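# Seat the spool piece between two spring-loaded pipe ends

## Task

Put the spool piece in the gap between the two pipe ends so that each of its ends rests fully inside the raised ring of the flange it faces. The pipe ends are on springs and can be drawn back to open the gap enough for the spool piece. Use as many arms as you like. The fit only counts if it holds with no robot supporting it. Finish by releasing the piece and moving the arms away.

## Robot and tools

Setup: three identical Kinova Gen3 arms (arm1, arm2, arm3), each with seven joints, a Robotiq 2F-85 two-finger gripper and a wrist camera. Their feet are on the tabletop. In the shared scene frame (metres; origin on the floor; +z up; headings in degrees counter-clockwise from +x): arm1 sits near x=+0.55, y=0, z=+0.72 and faces +180; arm2 near x=0, y=+0.65, z=+0.72 and faces -90; arm3 near x=0, y=-0.65, z=+0.72 and faces +90. Each hand reaches roughly 1.0 m from its joint-1 axis. The hand point is midway between the fingertips. The hand's z axis runs along the fingers, and the fingers open and close along its y axis. Cameras: arm1_cam_wrist, arm2_cam_wrist, arm3_cam_wrist, and cam_high, which is fixed in the room.

execute_actions: argument "actions" is a list holding one action or none. An action maps robot names to {"joints": {...}}. Each robot has its own dictionary of absolute joint targets, not offsets. Keys and ranges: joint1_rad, joint3_rad, joint5_rad, joint7_rad each -69.115 to 69.115 rad; joint2_rad -2.249 to 2.249; joint4_rad -2.579 to 2.579; joint6_rad -2.099 to 2.099; gripper_m 0 to 0.085 m, the fingertip gap (0 is closed). Tolerance for done is ±0.01 rad per joint and ±0.003 m for the gripper. Sign conventions: joint1 turns the whole arm about its foot axis, positive clockwise seen from above; at 0 the arm extends the way its foot faces. joint2 is the shoulder; 0 is upright and positive leans forward. joint3 spins the upper arm about its length. joint4 is the elbow; 0 is straight, and with joint3 at 0 positive bends the same way positive joint2 leans. joint5 spins the forearm. joint6 is the wrist; 0 is straight, and with joint5 at 0 positive bends like positive joint4. joint7 rolls the hand, positive counter-clockwise viewed from behind the hand. Optional "cameras" is a list of names or "all". If you leave it out, or pass null or ["all"], you get every camera; [] gives none. An unknown key, name or out-of-range number rejects the whole call, and nothing moves. An empty actions list only reports the state and images. One action cannot run longer than 15 s.

Motion behaviour: all commanded motions in an action begin at once but may finish at different moments. Joints of one arm are speed- and acceleration-limited and timed to arrive together from rest. Reversing a motion makes them halt together. After a big move the arm may still be short of the target when the result returns. The hand can sweep a wide path between postures. Joints or robots you omit may keep driving toward earlier targets.

wait: "seconds" from 0 to 10. Commands nothing new and returns the same kind of report as an empty action.

zoom_image: "camera" (one of the four names) and "region" [x0, y0, x1, y1] in pixels of that camera's most recent full image. (0,0) is top-left and the region is at most 504x504. It returns an enlarged view.

finished_scene: "scene" is the integer number of the current scene. It ends that scene for good, after the robots have held the last command, and reports success. The goal must still hold at that point.

Reading results: each call returns every robot's state, including joint_positions, plus images in the order given by the "pictures" line. joint_status tells how each commanded motion of the last accepted action ended. "done" means within tolerance, though often slightly off; resending the same target will not shift it. "off_target" means it stopped short and may still be pushing. After "contact_stop" or "time_out" the joint forgets the old target and holds still. "joint command not followed" (often followed by a cause: line) means a built-in separation check withheld that arm's targets, shown per joint as "not_followed". The gripper part of the action still runs. Withheld targets may be retried with later actions until you send targets that pass. on_its_own lists motion you did not command. A stop reported in a result cancels any later execute_actions, wait or finished_scene in the same reply.

Hazards: the arms do not stop on contact and can press very hard. A hard press between two robots ends the run; hard hits are also penalised. Nothing in the state reports robot-to-robot contact. The separation check can react too late and ignores one arm's gripper or gripper housing against another arm. Load limits are 47.5 N m for joints 1-4 and 29.9 N m for joints 5-7, and a held object's weight counts. Reaching a limit triggers a torque fault: that arm freezes for several seconds and skips its remaining commands, including the gripper. Holding loads heats motors. A MOTOR HOT line appears at 60 °C. At 75 °C an OVER-TEMPERATURE FAULT lets that arm sag, and unmet keys show "limit_stop_at_motor_heat"; resend the targets once cooled. The robots hold the last command while you deliberate, so do not hang a load for long. Do not knock the spool piece or anything else off the work area, which ends the scene. Avoid drops, slips and slams. A loose object may occasionally get a small push from outside. Fewer, efficient motions are preferred.

Each tool is called after ">>>" by a JSON object that holds its "method" and its "body", one argument or row to a line.

## Session

>>> {"method": "execute_actions", "body": {
  "actions": []
}}

Scene clock: 0.00 s.
arm1.joint_positions: joint1_rad=-0.010 joint2_rad=-0.397 joint3_rad=-0.073 joint4_rad=+1.513 joint5_rad=-0.034 joint6_rad=+2.027 joint7_rad=+1.477 gripper_m=+0.085
arm1.joint_status: not commanded
arm1.hand: x=+0.4297 y=-0.0018 z=+1.3101 quat_wxyz=(-0.002, +1.000, -0.007, +0.002) (m; scene frame)
arm2.joint_positions: joint1_rad=-0.012 joint2_rad=-0.398 joint3_rad=-0.075 joint4_rad=+1.514 joint5_rad=-0.035 joint6_rad=+2.024 joint7_rad=+1.480 gripper_m=+0.085
arm2.joint_status: not commanded
arm2.hand: x=+0.0008 y=+0.5305 z=+1.3075 quat_wxyz=(+0.000, -0.710, -0.704, +0.001) (m; scene frame)
arm3.joint_positions: joint1_rad=-0.009 joint2_rad=-0.395 joint3_rad=-0.077 joint4_rad=+1.514 joint5_rad=-0.035 joint6_rad=+2.021 joint7_rad=+1.478 gripper_m=+0.085
arm3.joint_status: not commanded
arm3.hand: x=-0.0069 y=-0.5220 z=+1.2259 quat_wxyz=(+0.005, +0.723, -0.691, +0.005) (m; scene frame)
pictures: arm1_cam_wrist, arm2_cam_wrist, arm3_cam_wrist, cam_high
Images, in order (width x height): arm1_cam_wrist 504x504, arm2_cam_wrist 504x504, arm3_cam_wrist 504x504, cam_high 504x504.

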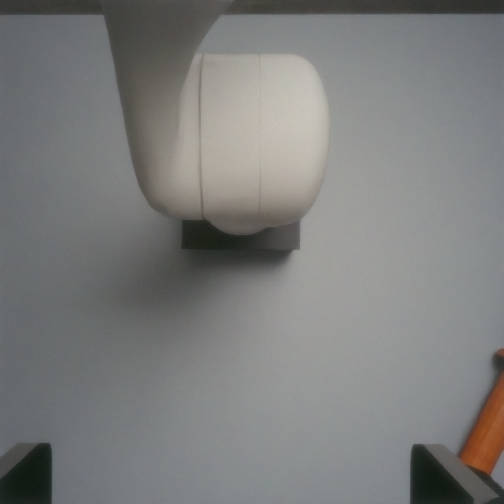

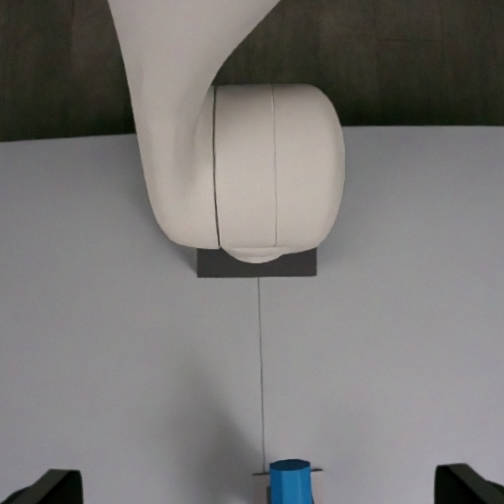

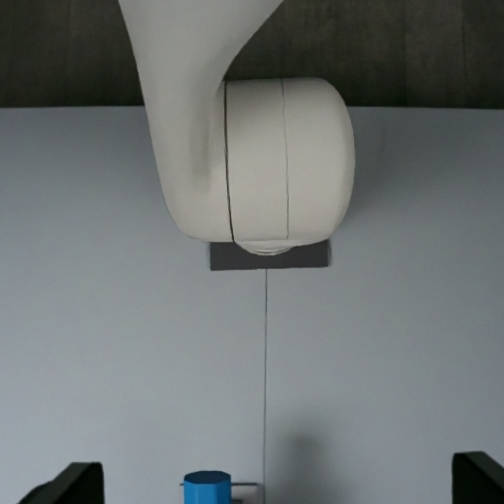

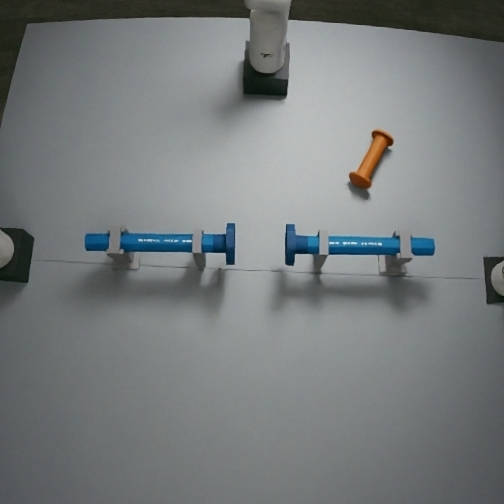

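>>> {"method": "execute_actions", "body": {
  "actions": [
    {"arm1":{"joints":{"joint1_rad":-0.75,"joint2_rad":0.25,"joint3_rad":0,"joint4_rad":1.7,"joint5_rad":0,"joint6_rad":1.19,"joint7_rad":1.571}},"arm2":{"joints":{"joint1_rad":0,"joint2_rad":0.35,"joint3_rad":0,"joint4_rad":1.5,"joint5_rad":0,"joint6_rad":1.29,"joint7_rad":1.571}},"arm3":{"joints":{"joint1_rad":0,"joint2_rad":0.139,"joint3_rad":0,"joint4_rad":1.7,"joint5_rad":0,"joint6_rad":1.3,"joint7_rad":1.571}}}
  ]
}}

>>> {"method": "zoom_image", "body": {
  "camera": "cam_high",
  "region": [160, 100, 440, 300]
}}

Scene clock: 20.10 s.
arm1.joint_positions: joint1_rad=-0.750 joint2_rad=+0.250 joint3_rad=+0.000 joint4_rad=+1.700 joint5_rad=+0.000 joint6_rad=+1.190 joint7_rad=+1.571 gripper_m=+0.085
arm1.joint_status: all done
arm1.hand: x=+0.2390 y=-0.2499 z=+1.0731 quat_wxyz=(-0.002, +0.933, +0.360, +0.002) (m; scene frame)
arm2.joint_positions: joint1_rad=+0.000 joint2_rad=+0.350 joint3_rad=+0.000 joint4_rad=+1.500 joint5_rad=+0.000 joint6_rad=+1.290 joint7_rad=+1.571 gripper_m=+0.085
arm2.joint_status: all done
arm2.hand: x=-0.0310 y=+0.2035 z=+1.0902 quat_wxyz=(+0.000, -0.713, -0.702, +0.002) (m; scene frame)
arm3.joint_positions: joint1_rad=+0.000 joint2_rad=+0.139 joint3_rad=+0.000 joint4_rad=+1.700 joint5_rad=+0.000 joint6_rad=+1.300 joint7_rad=+1.571 gripper_m=+0.085
arm3.joint_status: all done
arm3.hand: x=+0.0095 y=-0.2828 z=+1.0304 quat_wxyz=(+0.004, +0.722, -0.692, +0.004) (m; scene frame)
pictures: arm1_cam_wrist, arm2_cam_wrist, arm3_cam_wrist, cam_high
Images, in order (width x height): arm1_cam_wrist 504x504, arm2_cam_wrist 504x504, arm3_cam_wrist 504x504, cam_high 504x504.

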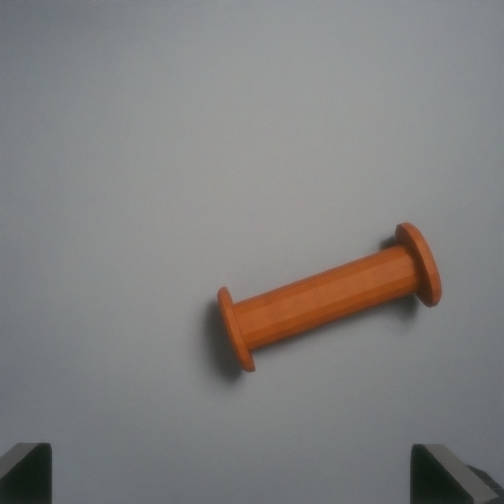

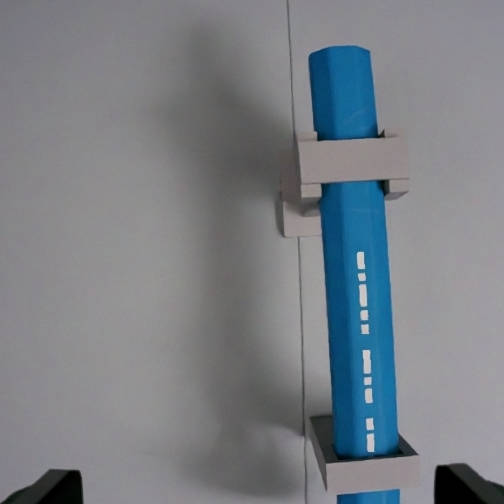

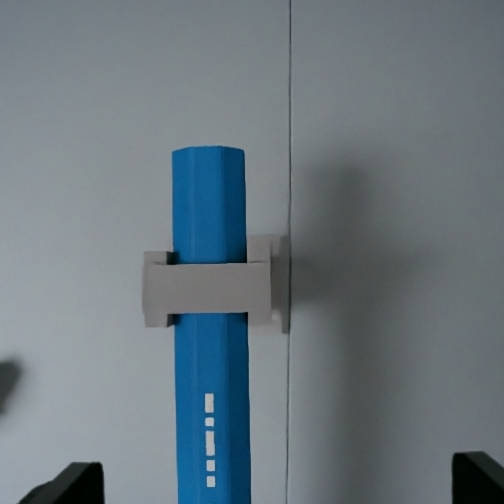

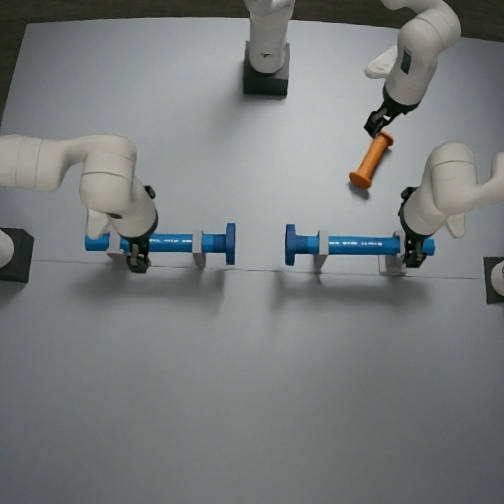

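Region (160, 100, 440, 300) of cam_high's 504x504 image, scaled by 1.800, with more detail than that image has; it fills the top 360 rows of this view, and the rest is white.

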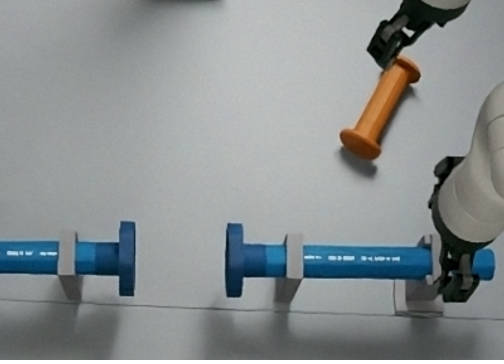

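>>> {"method": "execute_actions", "body": {
  "actions": [
    {"arm1":{"joints":{"joint1_rad":-0.92,"joint2_rad":0.597,"joint4_rad":2.089,"joint6_rad":0.456,"joint7_rad":0.16}},"arm2":{"joints":{"joint1_rad":-0.15,"joint2_rad":0.526,"joint4_rad":1.801,"joint6_rad":0.815,"joint7_rad":1.45}},"arm3":{"joints":{"joint1_rad":0.075,"joint2_rad":0.412,"joint4_rad":1.669,"joint6_rad":1.06,"joint7_rad":1.65}}}
  ]
}}

Scene clock: 49.57 s.
arm1.joint_positions: joint1_rad=-0.920 joint2_rad=+0.597 joint3_rad=+0.000 joint4_rad=+2.089 joint5_rad=+0.000 joint6_rad=+0.456 joint7_rad=+0.160 gripper_m=+0.085
arm1.joint_status: all done
arm1.hand: x=+0.2995 y=-0.2802 z=+0.8474 quat_wxyz=(-0.004, +0.968, -0.249, +0.000) (m; scene frame)
arm2.joint_positions: joint1_rad=-0.150 joint2_rad=+0.526 joint3_rad=+0.000 joint4_rad=+1.801 joint5_rad=+0.000 joint6_rad=+0.815 joint7_rad=+1.450 gripper_m=+0.085
arm2.joint_status: all done
arm2.hand: x=+0.0346 y=+0.2108 z=+0.9295 quat_wxyz=(+0.001, -0.702, -0.712, +0.001) (m; scene frame)
arm3.joint_positions: joint1_rad=+0.075 joint2_rad=+0.412 joint3_rad=+0.000 joint4_rad=+1.669 joint5_rad=+0.000 joint6_rad=+1.060 joint7_rad=+1.650 gripper_m=+0.085
arm3.joint_status: all done
arm3.hand: x=+0.0396 y=-0.2053 z=+0.9280 quat_wxyz=(+0.004, +0.723, -0.691, +0.005) (m; scene frame)
pictures: arm1_cam_wrist, arm2_cam_wrist, arm3_cam_wrist, cam_high
Images, in order (width x height): arm1_cam_wrist 504x504, arm2_cam_wrist 504x504, arm3_cam_wrist 504x504, cam_high 504x504.

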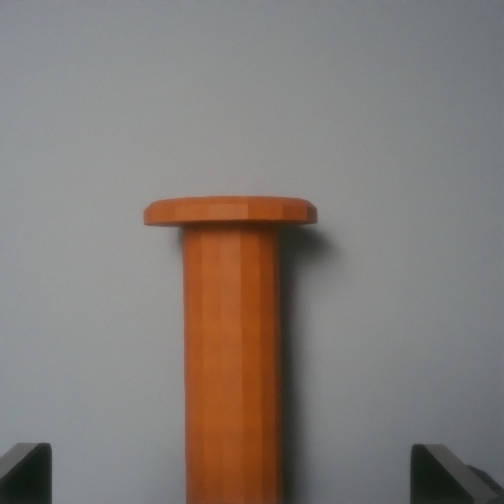

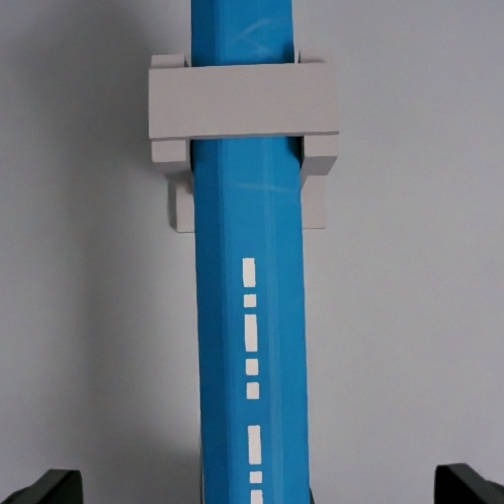

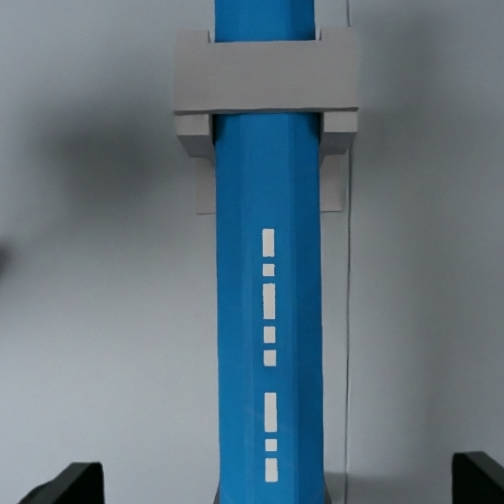

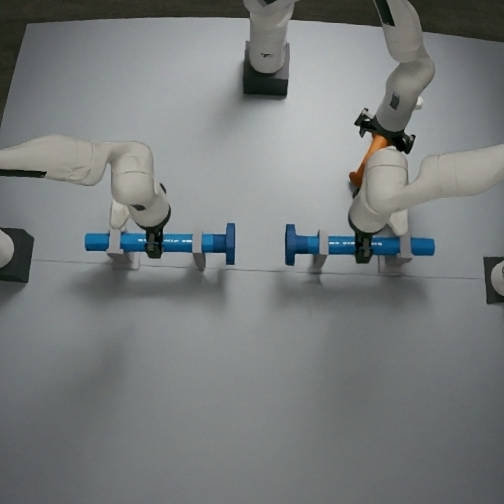

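>>> {"method": "execute_actions", "body": {
  "actions": [
    {"arm1":{"joints":{"joint2_rad":0.842,"joint4_rad":2.104,"joint6_rad":0.196}},"arm2":{"joints":{"joint2_rad":0.678,"joint4_rad":1.888,"joint6_rad":0.575}},"arm3":{"joints":{"joint2_rad":0.511,"joint4_rad":1.827,"joint6_rad":0.804}}}
  ]
}}

>>> {"method": "execute_actions", "body": {
  "actions": [
    {"arm1":{"joints":{"gripper_m":0}},"arm2":{"joints":{"gripper_m":0}},"arm3":{"joints":{"gripper_m":0}}}
  ],
  "cameras": ["cam_high"]
}}

Scene clock: 66.90 s.
arm1.joint_positions: joint1_rad=-0.920 joint2_rad=+0.842 joint3_rad=+0.000 joint4_rad=+2.104 joint5_rad=+0.000 joint6_rad=+0.196 joint7_rad=+0.160 gripper_m=+0.085
arm1.joint_status: all done
arm1.hand: x=+0.2997 y=-0.2797 z=+0.7536 quat_wxyz=(-0.004, +0.968, -0.249, +0.000) (m; scene frame)
arm2.joint_positions: joint1_rad=-0.150 joint2_rad=+0.678 joint3_rad=+0.000 joint4_rad=+1.888 joint5_rad=+0.000 joint6_rad=+0.575 joint7_rad=+1.450 gripper_m=+0.085
arm2.joint_status: all done
arm2.hand: x=+0.0337 y=+0.2154 z=+0.8453 quat_wxyz=(+0.001, -0.702, -0.712, +0.001) (m; scene frame)
arm3.joint_positions: joint1_rad=+0.075 joint2_rad=+0.511 joint3_rad=+0.000 joint4_rad=+1.827 joint5_rad=+0.000 joint6_rad=+0.804 joint7_rad=+1.650 gripper_m=+0.085
arm3.joint_status: all done
arm3.hand: x=+0.0393 y=-0.2175 z=+0.8449 quat_wxyz=(+0.005, +0.723, -0.691, +0.005) (m; scene frame)
pictures: arm1_cam_wrist, arm2_cam_wrist, arm3_cam_wrist, cam_high
Images, in order (width x height): arm1_cam_wrist 504x504, arm2_cam_wrist 504x504, arm3_cam_wrist 504x504, cam_high 504x504.

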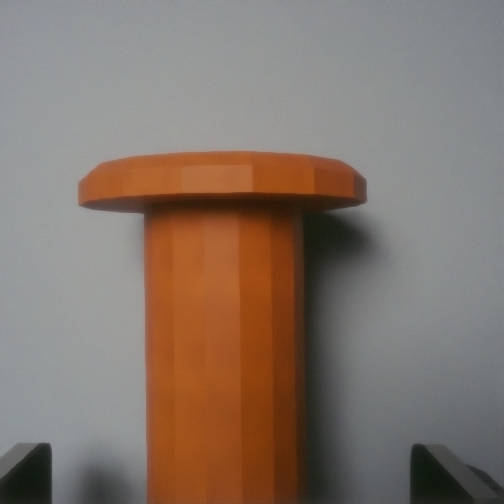

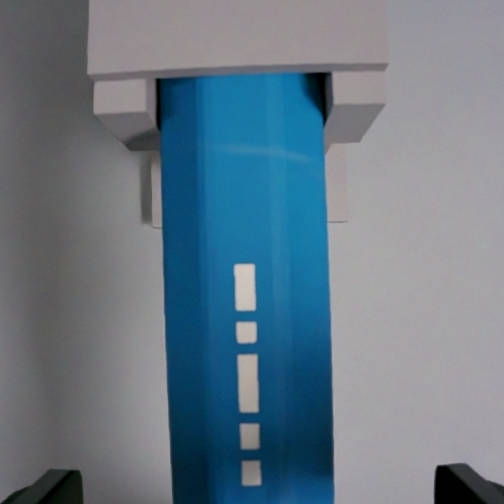

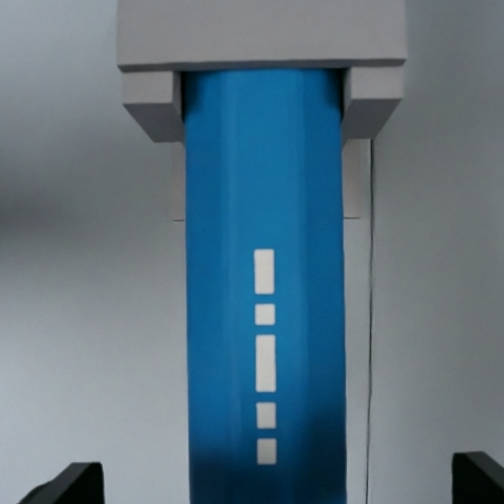

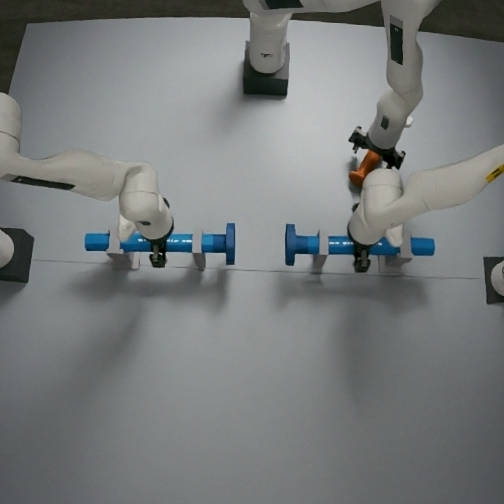

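Scene clock: 68.00 s.
arm1.joint_positions: joint1_rad=-0.920 joint2_rad=+0.841 joint3_rad=+0.000 joint4_rad=+2.104 joint5_rad=+0.000 joint6_rad=+0.197 joint7_rad=+0.160 gripper_m=+0.033
arm1.joint_status: gripper_m off_target (ended at +0.033, target +0.000)
arm1.hand: x=+0.2997 y=-0.2797 z=+0.7539 quat_wxyz=(-0.004, +0.968, -0.249, +0.000) (m; scene frame)
arm2.joint_positions: joint1_rad=-0.150 joint2_rad=+0.676 joint3_rad=+0.001 joint4_rad=+1.888 joint5_rad=+0.001 joint6_rad=+0.576 joint7_rad=+1.450 gripper_m=+0.037
arm2.joint_status: gripper_m off_target (ended at +0.037, target +0.000)
arm2.hand: x=+0.0331 y=+0.2154 z=+0.8461 quat_wxyz=(+0.001, -0.702, -0.712, +0.002) (m; scene frame)
arm3.joint_positions: joint1_rad=+0.077 joint2_rad=+0.509 joint3_rad=+0.002 joint4_rad=+1.827 joint5_rad=+0.002 joint6_rad=+0.805 joint7_rad=+1.650 gripper_m=+0.036
arm3.joint_status: gripper_m off_target (ended at +0.036, target +0.000)
arm3.hand: x=+0.0412 y=-0.2174 z=+0.8460 quat_wxyz=(+0.003, +0.722, -0.692, +0.006) (m; scene frame)
pictures: cam_high
Images, in order (width x height): cam_high 504x504.

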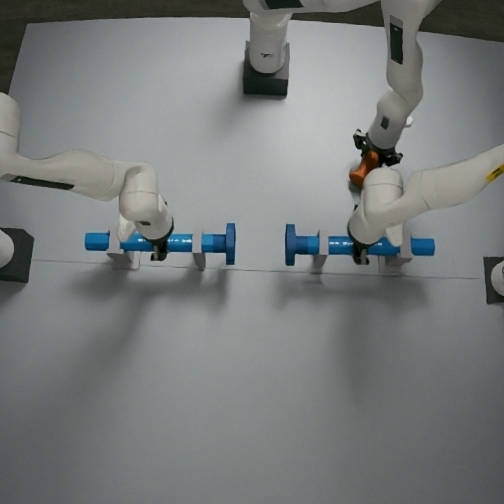

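>>> {"method": "execute_actions", "body": {
  "actions": [
    {"arm1":{"joints":{"joint2_rad":0.63,"joint4_rad":2.093,"joint6_rad":0.419}},"arm2":{"joints":{"joint1_rad":-0.16,"joint2_rad":0.632,"joint4_rad":2.007,"joint6_rad":0.502}},"arm3":{"joints":{"joint1_rad":0.086,"joint2_rad":0.45,"joint4_rad":1.943,"joint6_rad":0.749}}}
  ],
  "cameras": []
}}

>>> {"method": "execute_actions", "body": {
  "actions": [
    {"arm1":{"joints":{"joint1_rad":-0.05,"joint7_rad":-0.02}}}
  ]
}}

Scene clock: 79.63 s.
arm1.joint_positions: joint1_rad=-0.920 joint2_rad=+0.631 joint3_rad=+0.000 joint4_rad=+2.093 joint5_rad=+0.000 joint6_rad=+0.419 joint7_rad=+0.160 gripper_m=+0.033
arm1.joint_status: all done
arm1.hand: x=+0.2995 y=-0.2803 z=+0.8339 quat_wxyz=(-0.004, +0.968, -0.249, +0.001) (m; scene frame)
arm2.joint_positions: joint1_rad=-0.156 joint2_rad=+0.636 joint3_rad=+0.002 joint4_rad=+1.989 joint5_rad=+0.001 joint6_rad=+0.482 joint7_rad=+1.450 gripper_m=+0.037
arm2.joint_status: joint4_rad time_out (moved +0.100 of +0.119); joint6_rad time_out (moved -0.094 of -0.074); the others done
arm2.hand: x=+0.0325 y=+0.2344 z=+0.8467 quat_wxyz=(-0.012, -0.701, -0.713, +0.012) (m; scene frame)
arm3.joint_positions: joint1_rad=+0.084 joint2_rad=+0.456 joint3_rad=-0.001 joint4_rad=+1.924 joint5_rad=+0.000 joint6_rad=+0.725 joint7_rad=+1.650 gripper_m=+0.036
arm3.joint_status: joint4_rad time_out (moved +0.097 of +0.116); joint6_rad time_out (moved -0.080 of -0.056); the others done
arm3.hand: x=+0.0420 y=-0.2362 z=+0.8468 quat_wxyz=(-0.009, +0.720, -0.694, -0.007) (m; scene frame)
pictures: none
No camera images: the call's "cameras" was empty. Leave "cameras" out to get every camera's image.

not run: a stop came earlier in this reply.

>>> {"method": "execute_actions", "body": {
  "actions": [
    {"arm1":{"joints":{"joint1_rad":-0.05,"joint7_rad":-0.02}}}
  ]
}}

Scene clock: 85.67 s.
arm1.joint_positions: joint1_rad=-0.050 joint2_rad=+0.631 joint3_rad=+0.000 joint4_rad=+2.093 joint5_rad=+0.000 joint6_rad=+0.419 joint7_rad=-0.020 gripper_m=+0.033
arm1.joint_status: all done
arm1.hand: x=+0.1743 y=+0.0106 z=+0.8354 quat_wxyz=(-0.004, +0.713, -0.701, -0.001) (m; scene frame)
arm2.joint_positions: joint1_rad=-0.156 joint2_rad=+0.636 joint3_rad=+0.002 joint4_rad=+1.989 joint5_rad=+0.001 joint6_rad=+0.482 joint7_rad=+1.450 gripper_m=+0.037
arm2.joint_status: not commanded
arm2.hand: x=+0.0325 y=+0.2344 z=+0.8467 quat_wxyz=(-0.012, -0.701, -0.713, +0.012) (m; scene frame)
arm3.joint_positions: joint1_rad=+0.084 joint2_rad=+0.456 joint3_rad=-0.001 joint4_rad=+1.924 joint5_rad=+0.000 joint6_rad=+0.725 joint7_rad=+1.650 gripper_m=+0.036
arm3.joint_status: not commanded
arm3.hand: x=+0.0420 y=-0.2362 z=+0.8468 quat_wxyz=(-0.009, +0.720, -0.694, -0.007) (m; scene frame)
pictures: arm1_cam_wrist, arm2_cam_wrist, arm3_cam_wrist, cam_high
Images, in order (width x height): arm1_cam_wrist 504x504, arm2_cam_wrist 504x504, arm3_cam_wrist 504x504, cam_high 504x504.

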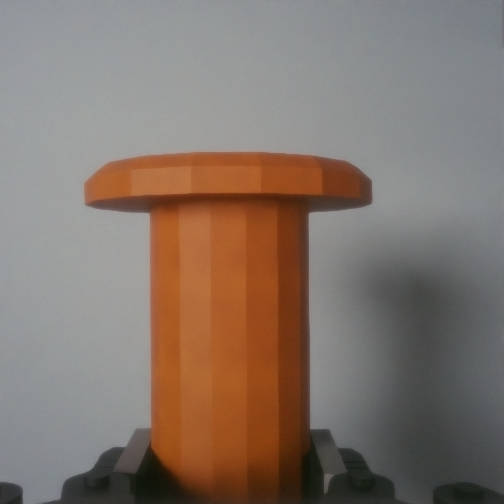

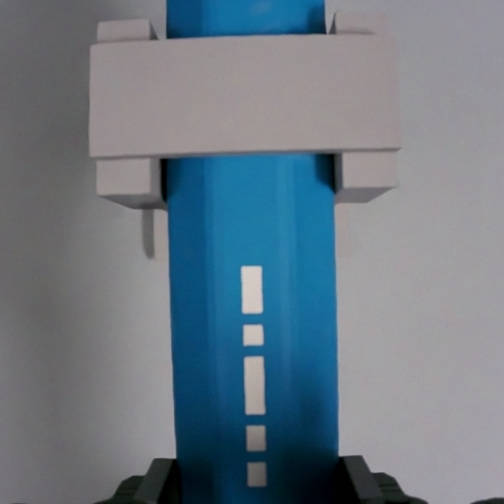

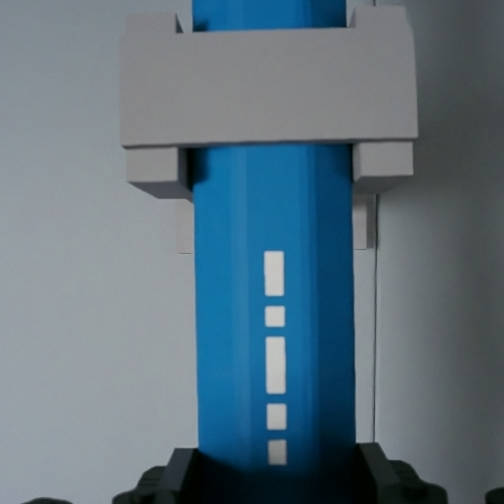

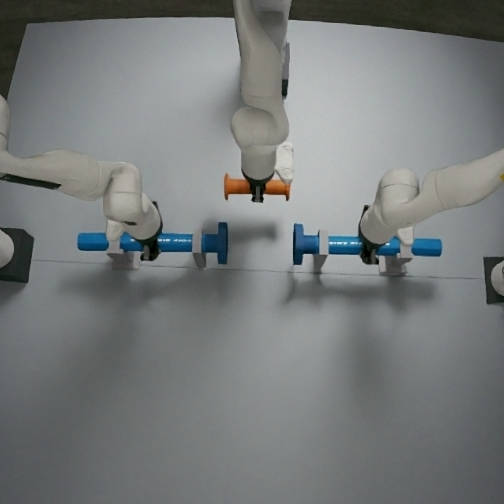

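>>> {"method": "execute_actions", "body": {
  "actions": [
    {"arm1":{"joints":{"joint1_rad":-0.07,"joint7_rad":-0.04,"joint2_rad":0.699,"joint4_rad":1.893,"joint6_rad":0.55}}}
  ],
  "cameras": ["arm1_cam_wrist","cam_high"]
}}

>>> {"method": "zoom_image", "body": {
  "camera": "cam_high",
  "region": [190, 170, 330, 290]
}}

Scene clock: 94.40 s.
arm1.joint_positions: joint1_rad=-0.070 joint2_rad=+0.700 joint3_rad=+0.000 joint4_rad=+1.894 joint5_rad=+0.000 joint6_rad=+0.550 joint7_rad=-0.040 gripper_m=+0.033
arm1.joint_status: all done
arm1.hand: x=+0.1151 y=-0.0003 z=+0.8363 quat_wxyz=(-0.004, +0.713, -0.701, -0.001) (m; scene frame)
arm2.joint_positions: joint1_rad=-0.156 joint2_rad=+0.636 joint3_rad=+0.002 joint4_rad=+1.989 joint5_rad=+0.001 joint6_rad=+0.482 joint7_rad=+1.450 gripper_m=+0.037
arm2.joint_status: not commanded
arm2.hand: x=+0.0325 y=+0.2344 z=+0.8467 quat_wxyz=(-0.012, -0.701, -0.713, +0.012) (m; scene frame)
arm3.joint_positions: joint1_rad=+0.084 joint2_rad=+0.456 joint3_rad=-0.001 joint4_rad=+1.924 joint5_rad=+0.000 joint6_rad=+0.725 joint7_rad=+1.650 gripper_m=+0.036
arm3.joint_status: not commanded
arm3.hand: x=+0.0420 y=-0.2362 z=+0.8468 quat_wxyz=(-0.009, +0.720, -0.694, -0.007) (m; scene frame)
pictures: arm1_cam_wrist, cam_high
Images, in order (width x height): arm1_cam_wrist 504x504, cam_high 504x504.

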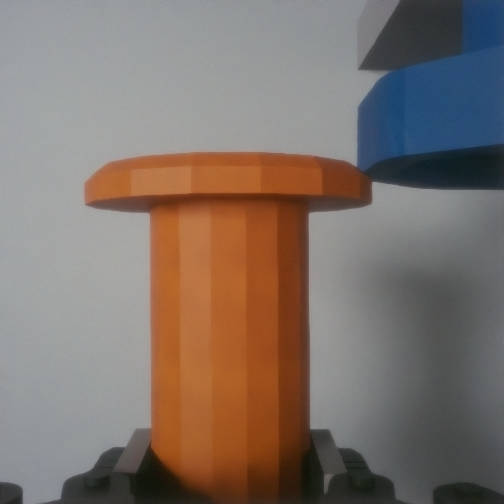

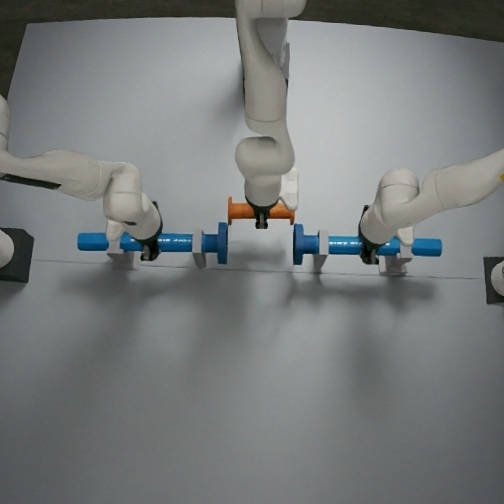

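Region (190, 170, 330, 290) of cam_high's 504x504 image, scaled by 3.600, with more detail than that image has; it fills the top 432 rows of this view, and the rest is white.

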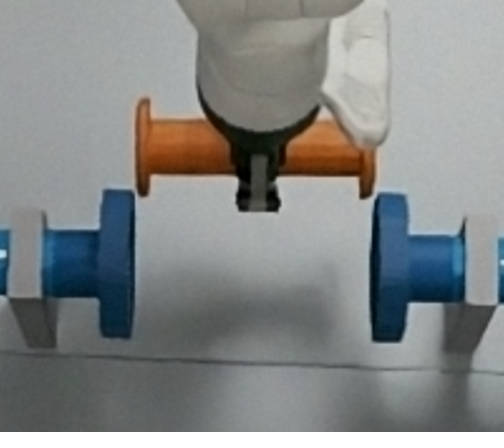

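>>> {"method": "execute_actions", "body": {
  "actions": [
    {"arm1":{"joints":{"joint1_rad":-0.062,"joint7_rad":-0.03,"joint2_rad":0.812,"joint4_rad":1.61,"joint6_rad":0.72}}}
  ],
  "cameras": ["arm1_cam_wrist","cam_high"]
}}

>>> {"method": "execute_actions", "body": {
  "actions": [
    {"arm2":{"joints":{"joint1_rad":-0.15,"joint2_rad":0.678,"joint4_rad":1.888,"joint6_rad":0.575}},"arm3":{"joints":{"joint1_rad":0.079,"joint2_rad":0.511,"joint4_rad":1.827,"joint6_rad":0.804}}}
  ],
  "cameras": ["arm1_cam_wrist","cam_high"]
}}

Scene clock: 108.77 s.
arm1.joint_positions: joint1_rad=-0.062 joint2_rad=+0.814 joint3_rad=+0.000 joint4_rad=+1.611 joint5_rad=+0.000 joint6_rad=+0.720 joint7_rad=-0.030 gripper_m=+0.033
arm1.joint_status: all done
arm1.hand: x=+0.0378 y=-0.0006 z=+0.8348 quat_wxyz=(-0.004, +0.714, -0.700, +0.000) (m; scene frame)
arm2.joint_positions: joint1_rad=-0.156 joint2_rad=+0.636 joint3_rad=+0.002 joint4_rad=+1.989 joint5_rad=+0.001 joint6_rad=+0.482 joint7_rad=+1.450 gripper_m=+0.037
arm2.joint_status: not commanded
arm2.hand: x=+0.0325 y=+0.2344 z=+0.8467 quat_wxyz=(-0.012, -0.701, -0.713, +0.012) (m; scene frame)
arm3.joint_positions: joint1_rad=+0.084 joint2_rad=+0.456 joint3_rad=-0.001 joint4_rad=+1.924 joint5_rad=+0.000 joint6_rad=+0.725 joint7_rad=+1.650 gripper_m=+0.036
arm3.joint_status: not commanded
arm3.hand: x=+0.0420 y=-0.2362 z=+0.8468 quat_wxyz=(-0.009, +0.720, -0.694, -0.007) (m; scene frame)
pictures: arm1_cam_wrist, cam_high
Images, in order (width x height): arm1_cam_wrist 504x504, cam_high 504x504.

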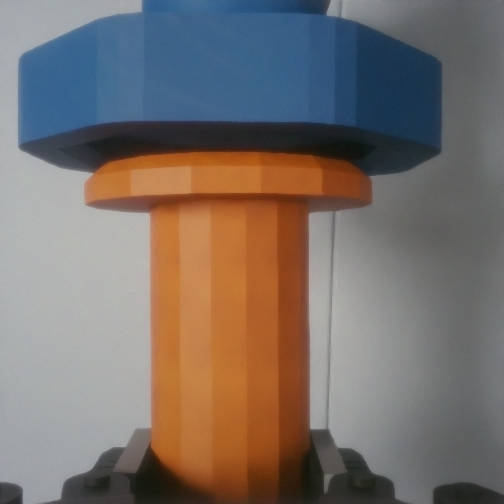

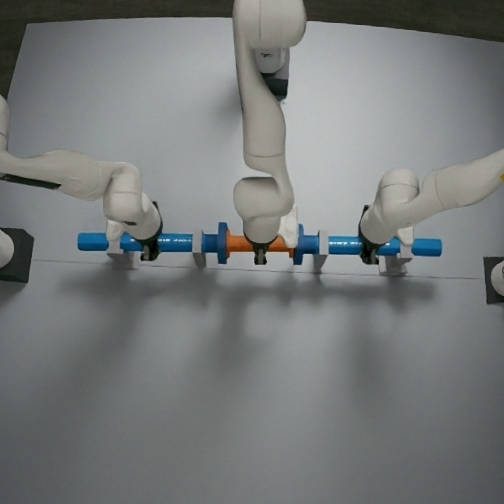

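Scene clock: 111.10 s.
arm1.joint_positions: joint1_rad=-0.063 joint2_rad=+0.818 joint3_rad=-0.001 joint4_rad=+1.610 joint5_rad=-0.002 joint6_rad=+0.718 joint7_rad=-0.031 gripper_m=+0.033
arm1.joint_status: not commanded
arm1.hand: x=+0.0381 y=-0.0019 z=+0.8328 quat_wxyz=(-0.004, +0.713, -0.701, +0.001) (m; scene frame)
arm2.joint_positions: joint1_rad=-0.151 joint2_rad=+0.672 joint3_rad=+0.000 joint4_rad=+1.899 joint5_rad=+0.001 joint6_rad=+0.589 joint7_rad=+1.451 gripper_m=+0.037
arm2.joint_status: joint4_rad time_out (moved -0.089 of -0.101); joint6_rad time_out (moved +0.107 of +0.093); the others done
arm2.hand: x=+0.0328 y=+0.2247 z=+0.8461 quat_wxyz=(+0.008, -0.702, -0.713, -0.004) (m; scene frame)
arm3.joint_positions: joint1_rad=+0.081 joint2_rad=+0.504 joint3_rad=+0.001 joint4_rad=+1.837 joint5_rad=+0.001 joint6_rad=+0.818 joint7_rad=+1.650 gripper_m=+0.036
arm3.joint_status: joint6_rad time_out (moved +0.093 of +0.079); the others done
arm3.hand: x=+0.0420 y=-0.2259 z=+0.8461 quat_wxyz=(+0.010, +0.721, -0.693, +0.011) (m; scene frame)
pictures: arm1_cam_wrist, cam_high
Images, in order (width x height): arm1_cam_wrist 504x504, cam_high 504x504.

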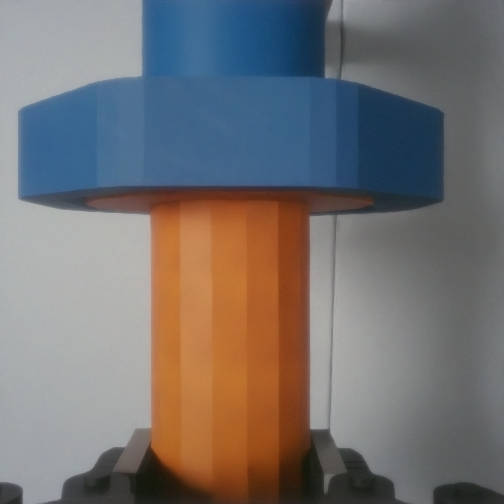

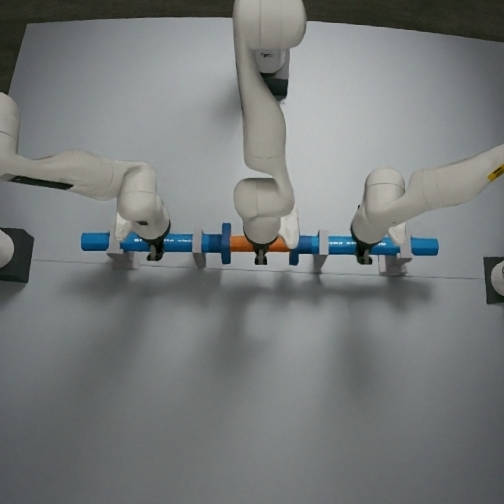

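Seated.

>>> {"method": "execute_actions", "body": {
  "actions": [
    {"arm1":{"joints":{"gripper_m":0.085}},"arm2":{"joints":{"gripper_m":0.085}},"arm3":{"joints":{"gripper_m":0.085}}}
  ],
  "cameras": []
}}

>>> {"method": "execute_actions", "body": {
  "actions": [
    {"arm1":{"joints":{"joint2_rad":0.3,"joint6_rad":1.2}},"arm2":{"joints":{"joint2_rad":0.2,"joint6_rad":1.1}},"arm3":{"joints":{"joint2_rad":0.05,"joint6_rad":1.3}}}
  ],
  "cameras": ["cam_high"]
}}

>>> {"method": "finished_scene", "body": {
  "scene": 1
}}

Scene clock: 121.33 s.
arm1.joint_positions: joint1_rad=-0.062 joint2_rad=+0.812 joint3_rad=+0.000 joint4_rad=+1.610 joint5_rad=+0.000 joint6_rad=+0.720 joint7_rad=-0.030 gripper_m=+0.085
arm1.joint_status: all done
arm1.hand: x=+0.0369 y=-0.0006 z=+0.8359 quat_wxyz=(-0.003, +0.714, -0.700, -0.001) (m; scene frame)
arm2.joint_positions: joint1_rad=-0.150 joint2_rad=+0.672 joint3_rad=+0.000 joint4_rad=+1.899 joint5_rad=+0.000 joint6_rad=+0.589 joint7_rad=+1.450 gripper_m=+0.085
arm2.joint_status: all done
arm2.hand: x=+0.0327 y=+0.2243 z=+0.8462 quat_wxyz=(+0.008, -0.702, -0.712, -0.004) (m; scene frame)
arm3.joint_positions: joint1_rad=+0.080 joint2_rad=+0.504 joint3_rad=+0.000 joint4_rad=+1.836 joint5_rad=+0.000 joint6_rad=+0.818 joint7_rad=+1.650 gripper_m=+0.085
arm3.joint_status: all done
arm3.hand: x=+0.0413 y=-0.2254 z=+0.8462 quat_wxyz=(+0.010, +0.721, -0.693, +0.011) (m; scene frame)
pictures: none
No camera images: the call's "cameras" was empty. Leave "cameras" out to get every camera's image.

Scene clock: 123.20 s.
arm1.joint_positions: joint1_rad=-0.062 joint2_rad=+0.300 joint3_rad=+0.000 joint4_rad=+1.610 joint5_rad=+0.000 joint6_rad=+1.200 joint7_rad=-0.030 gripper_m=+0.085
arm1.joint_status: all done
arm1.hand: x=+0.1180 y=+0.0018 z=+1.0805 quat_wxyz=(+0.008, +0.714, -0.700, -0.012) (m; scene frame)
arm2.joint_positions: joint1_rad=-0.150 joint2_rad=+0.200 joint3_rad=+0.000 joint4_rad=+1.899 joint5_rad=+0.000 joint6_rad=+1.100 joint7_rad=+1.450 gripper_m=+0.085
arm2.joint_status: all done
arm2.hand: x=+0.0214 y=+0.3124 z=+1.0358 quat_wxyz=(+0.024, -0.702, -0.712, -0.016) (m; scene frame)
arm3.joint_positions: joint1_rad=+0.080 joint2_rad=+0.050 joint3_rad=+0.000 joint4_rad=+1.836 joint5_rad=+0.000 joint6_rad=+1.300 joint7_rad=+1.650 gripper_m=+0.085
arm3.joint_status: all done
arm3.hand: x=+0.0364 y=-0.3409 z=+1.0210 quat_wxyz=(+0.021, +0.721, -0.693, +0.020) (m; scene frame)
pictures: cam_high
Images, in order (width x height): cam_high 504x504.

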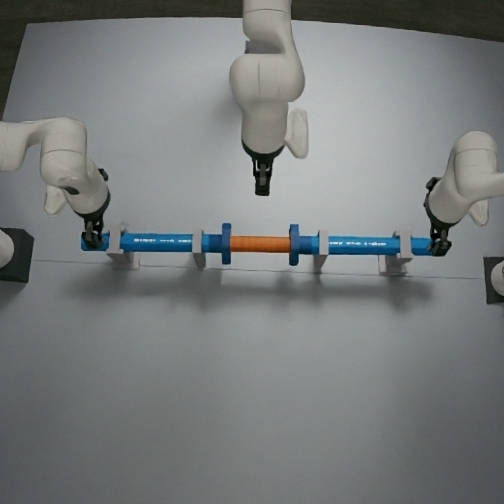

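The scene is finished: the task was done.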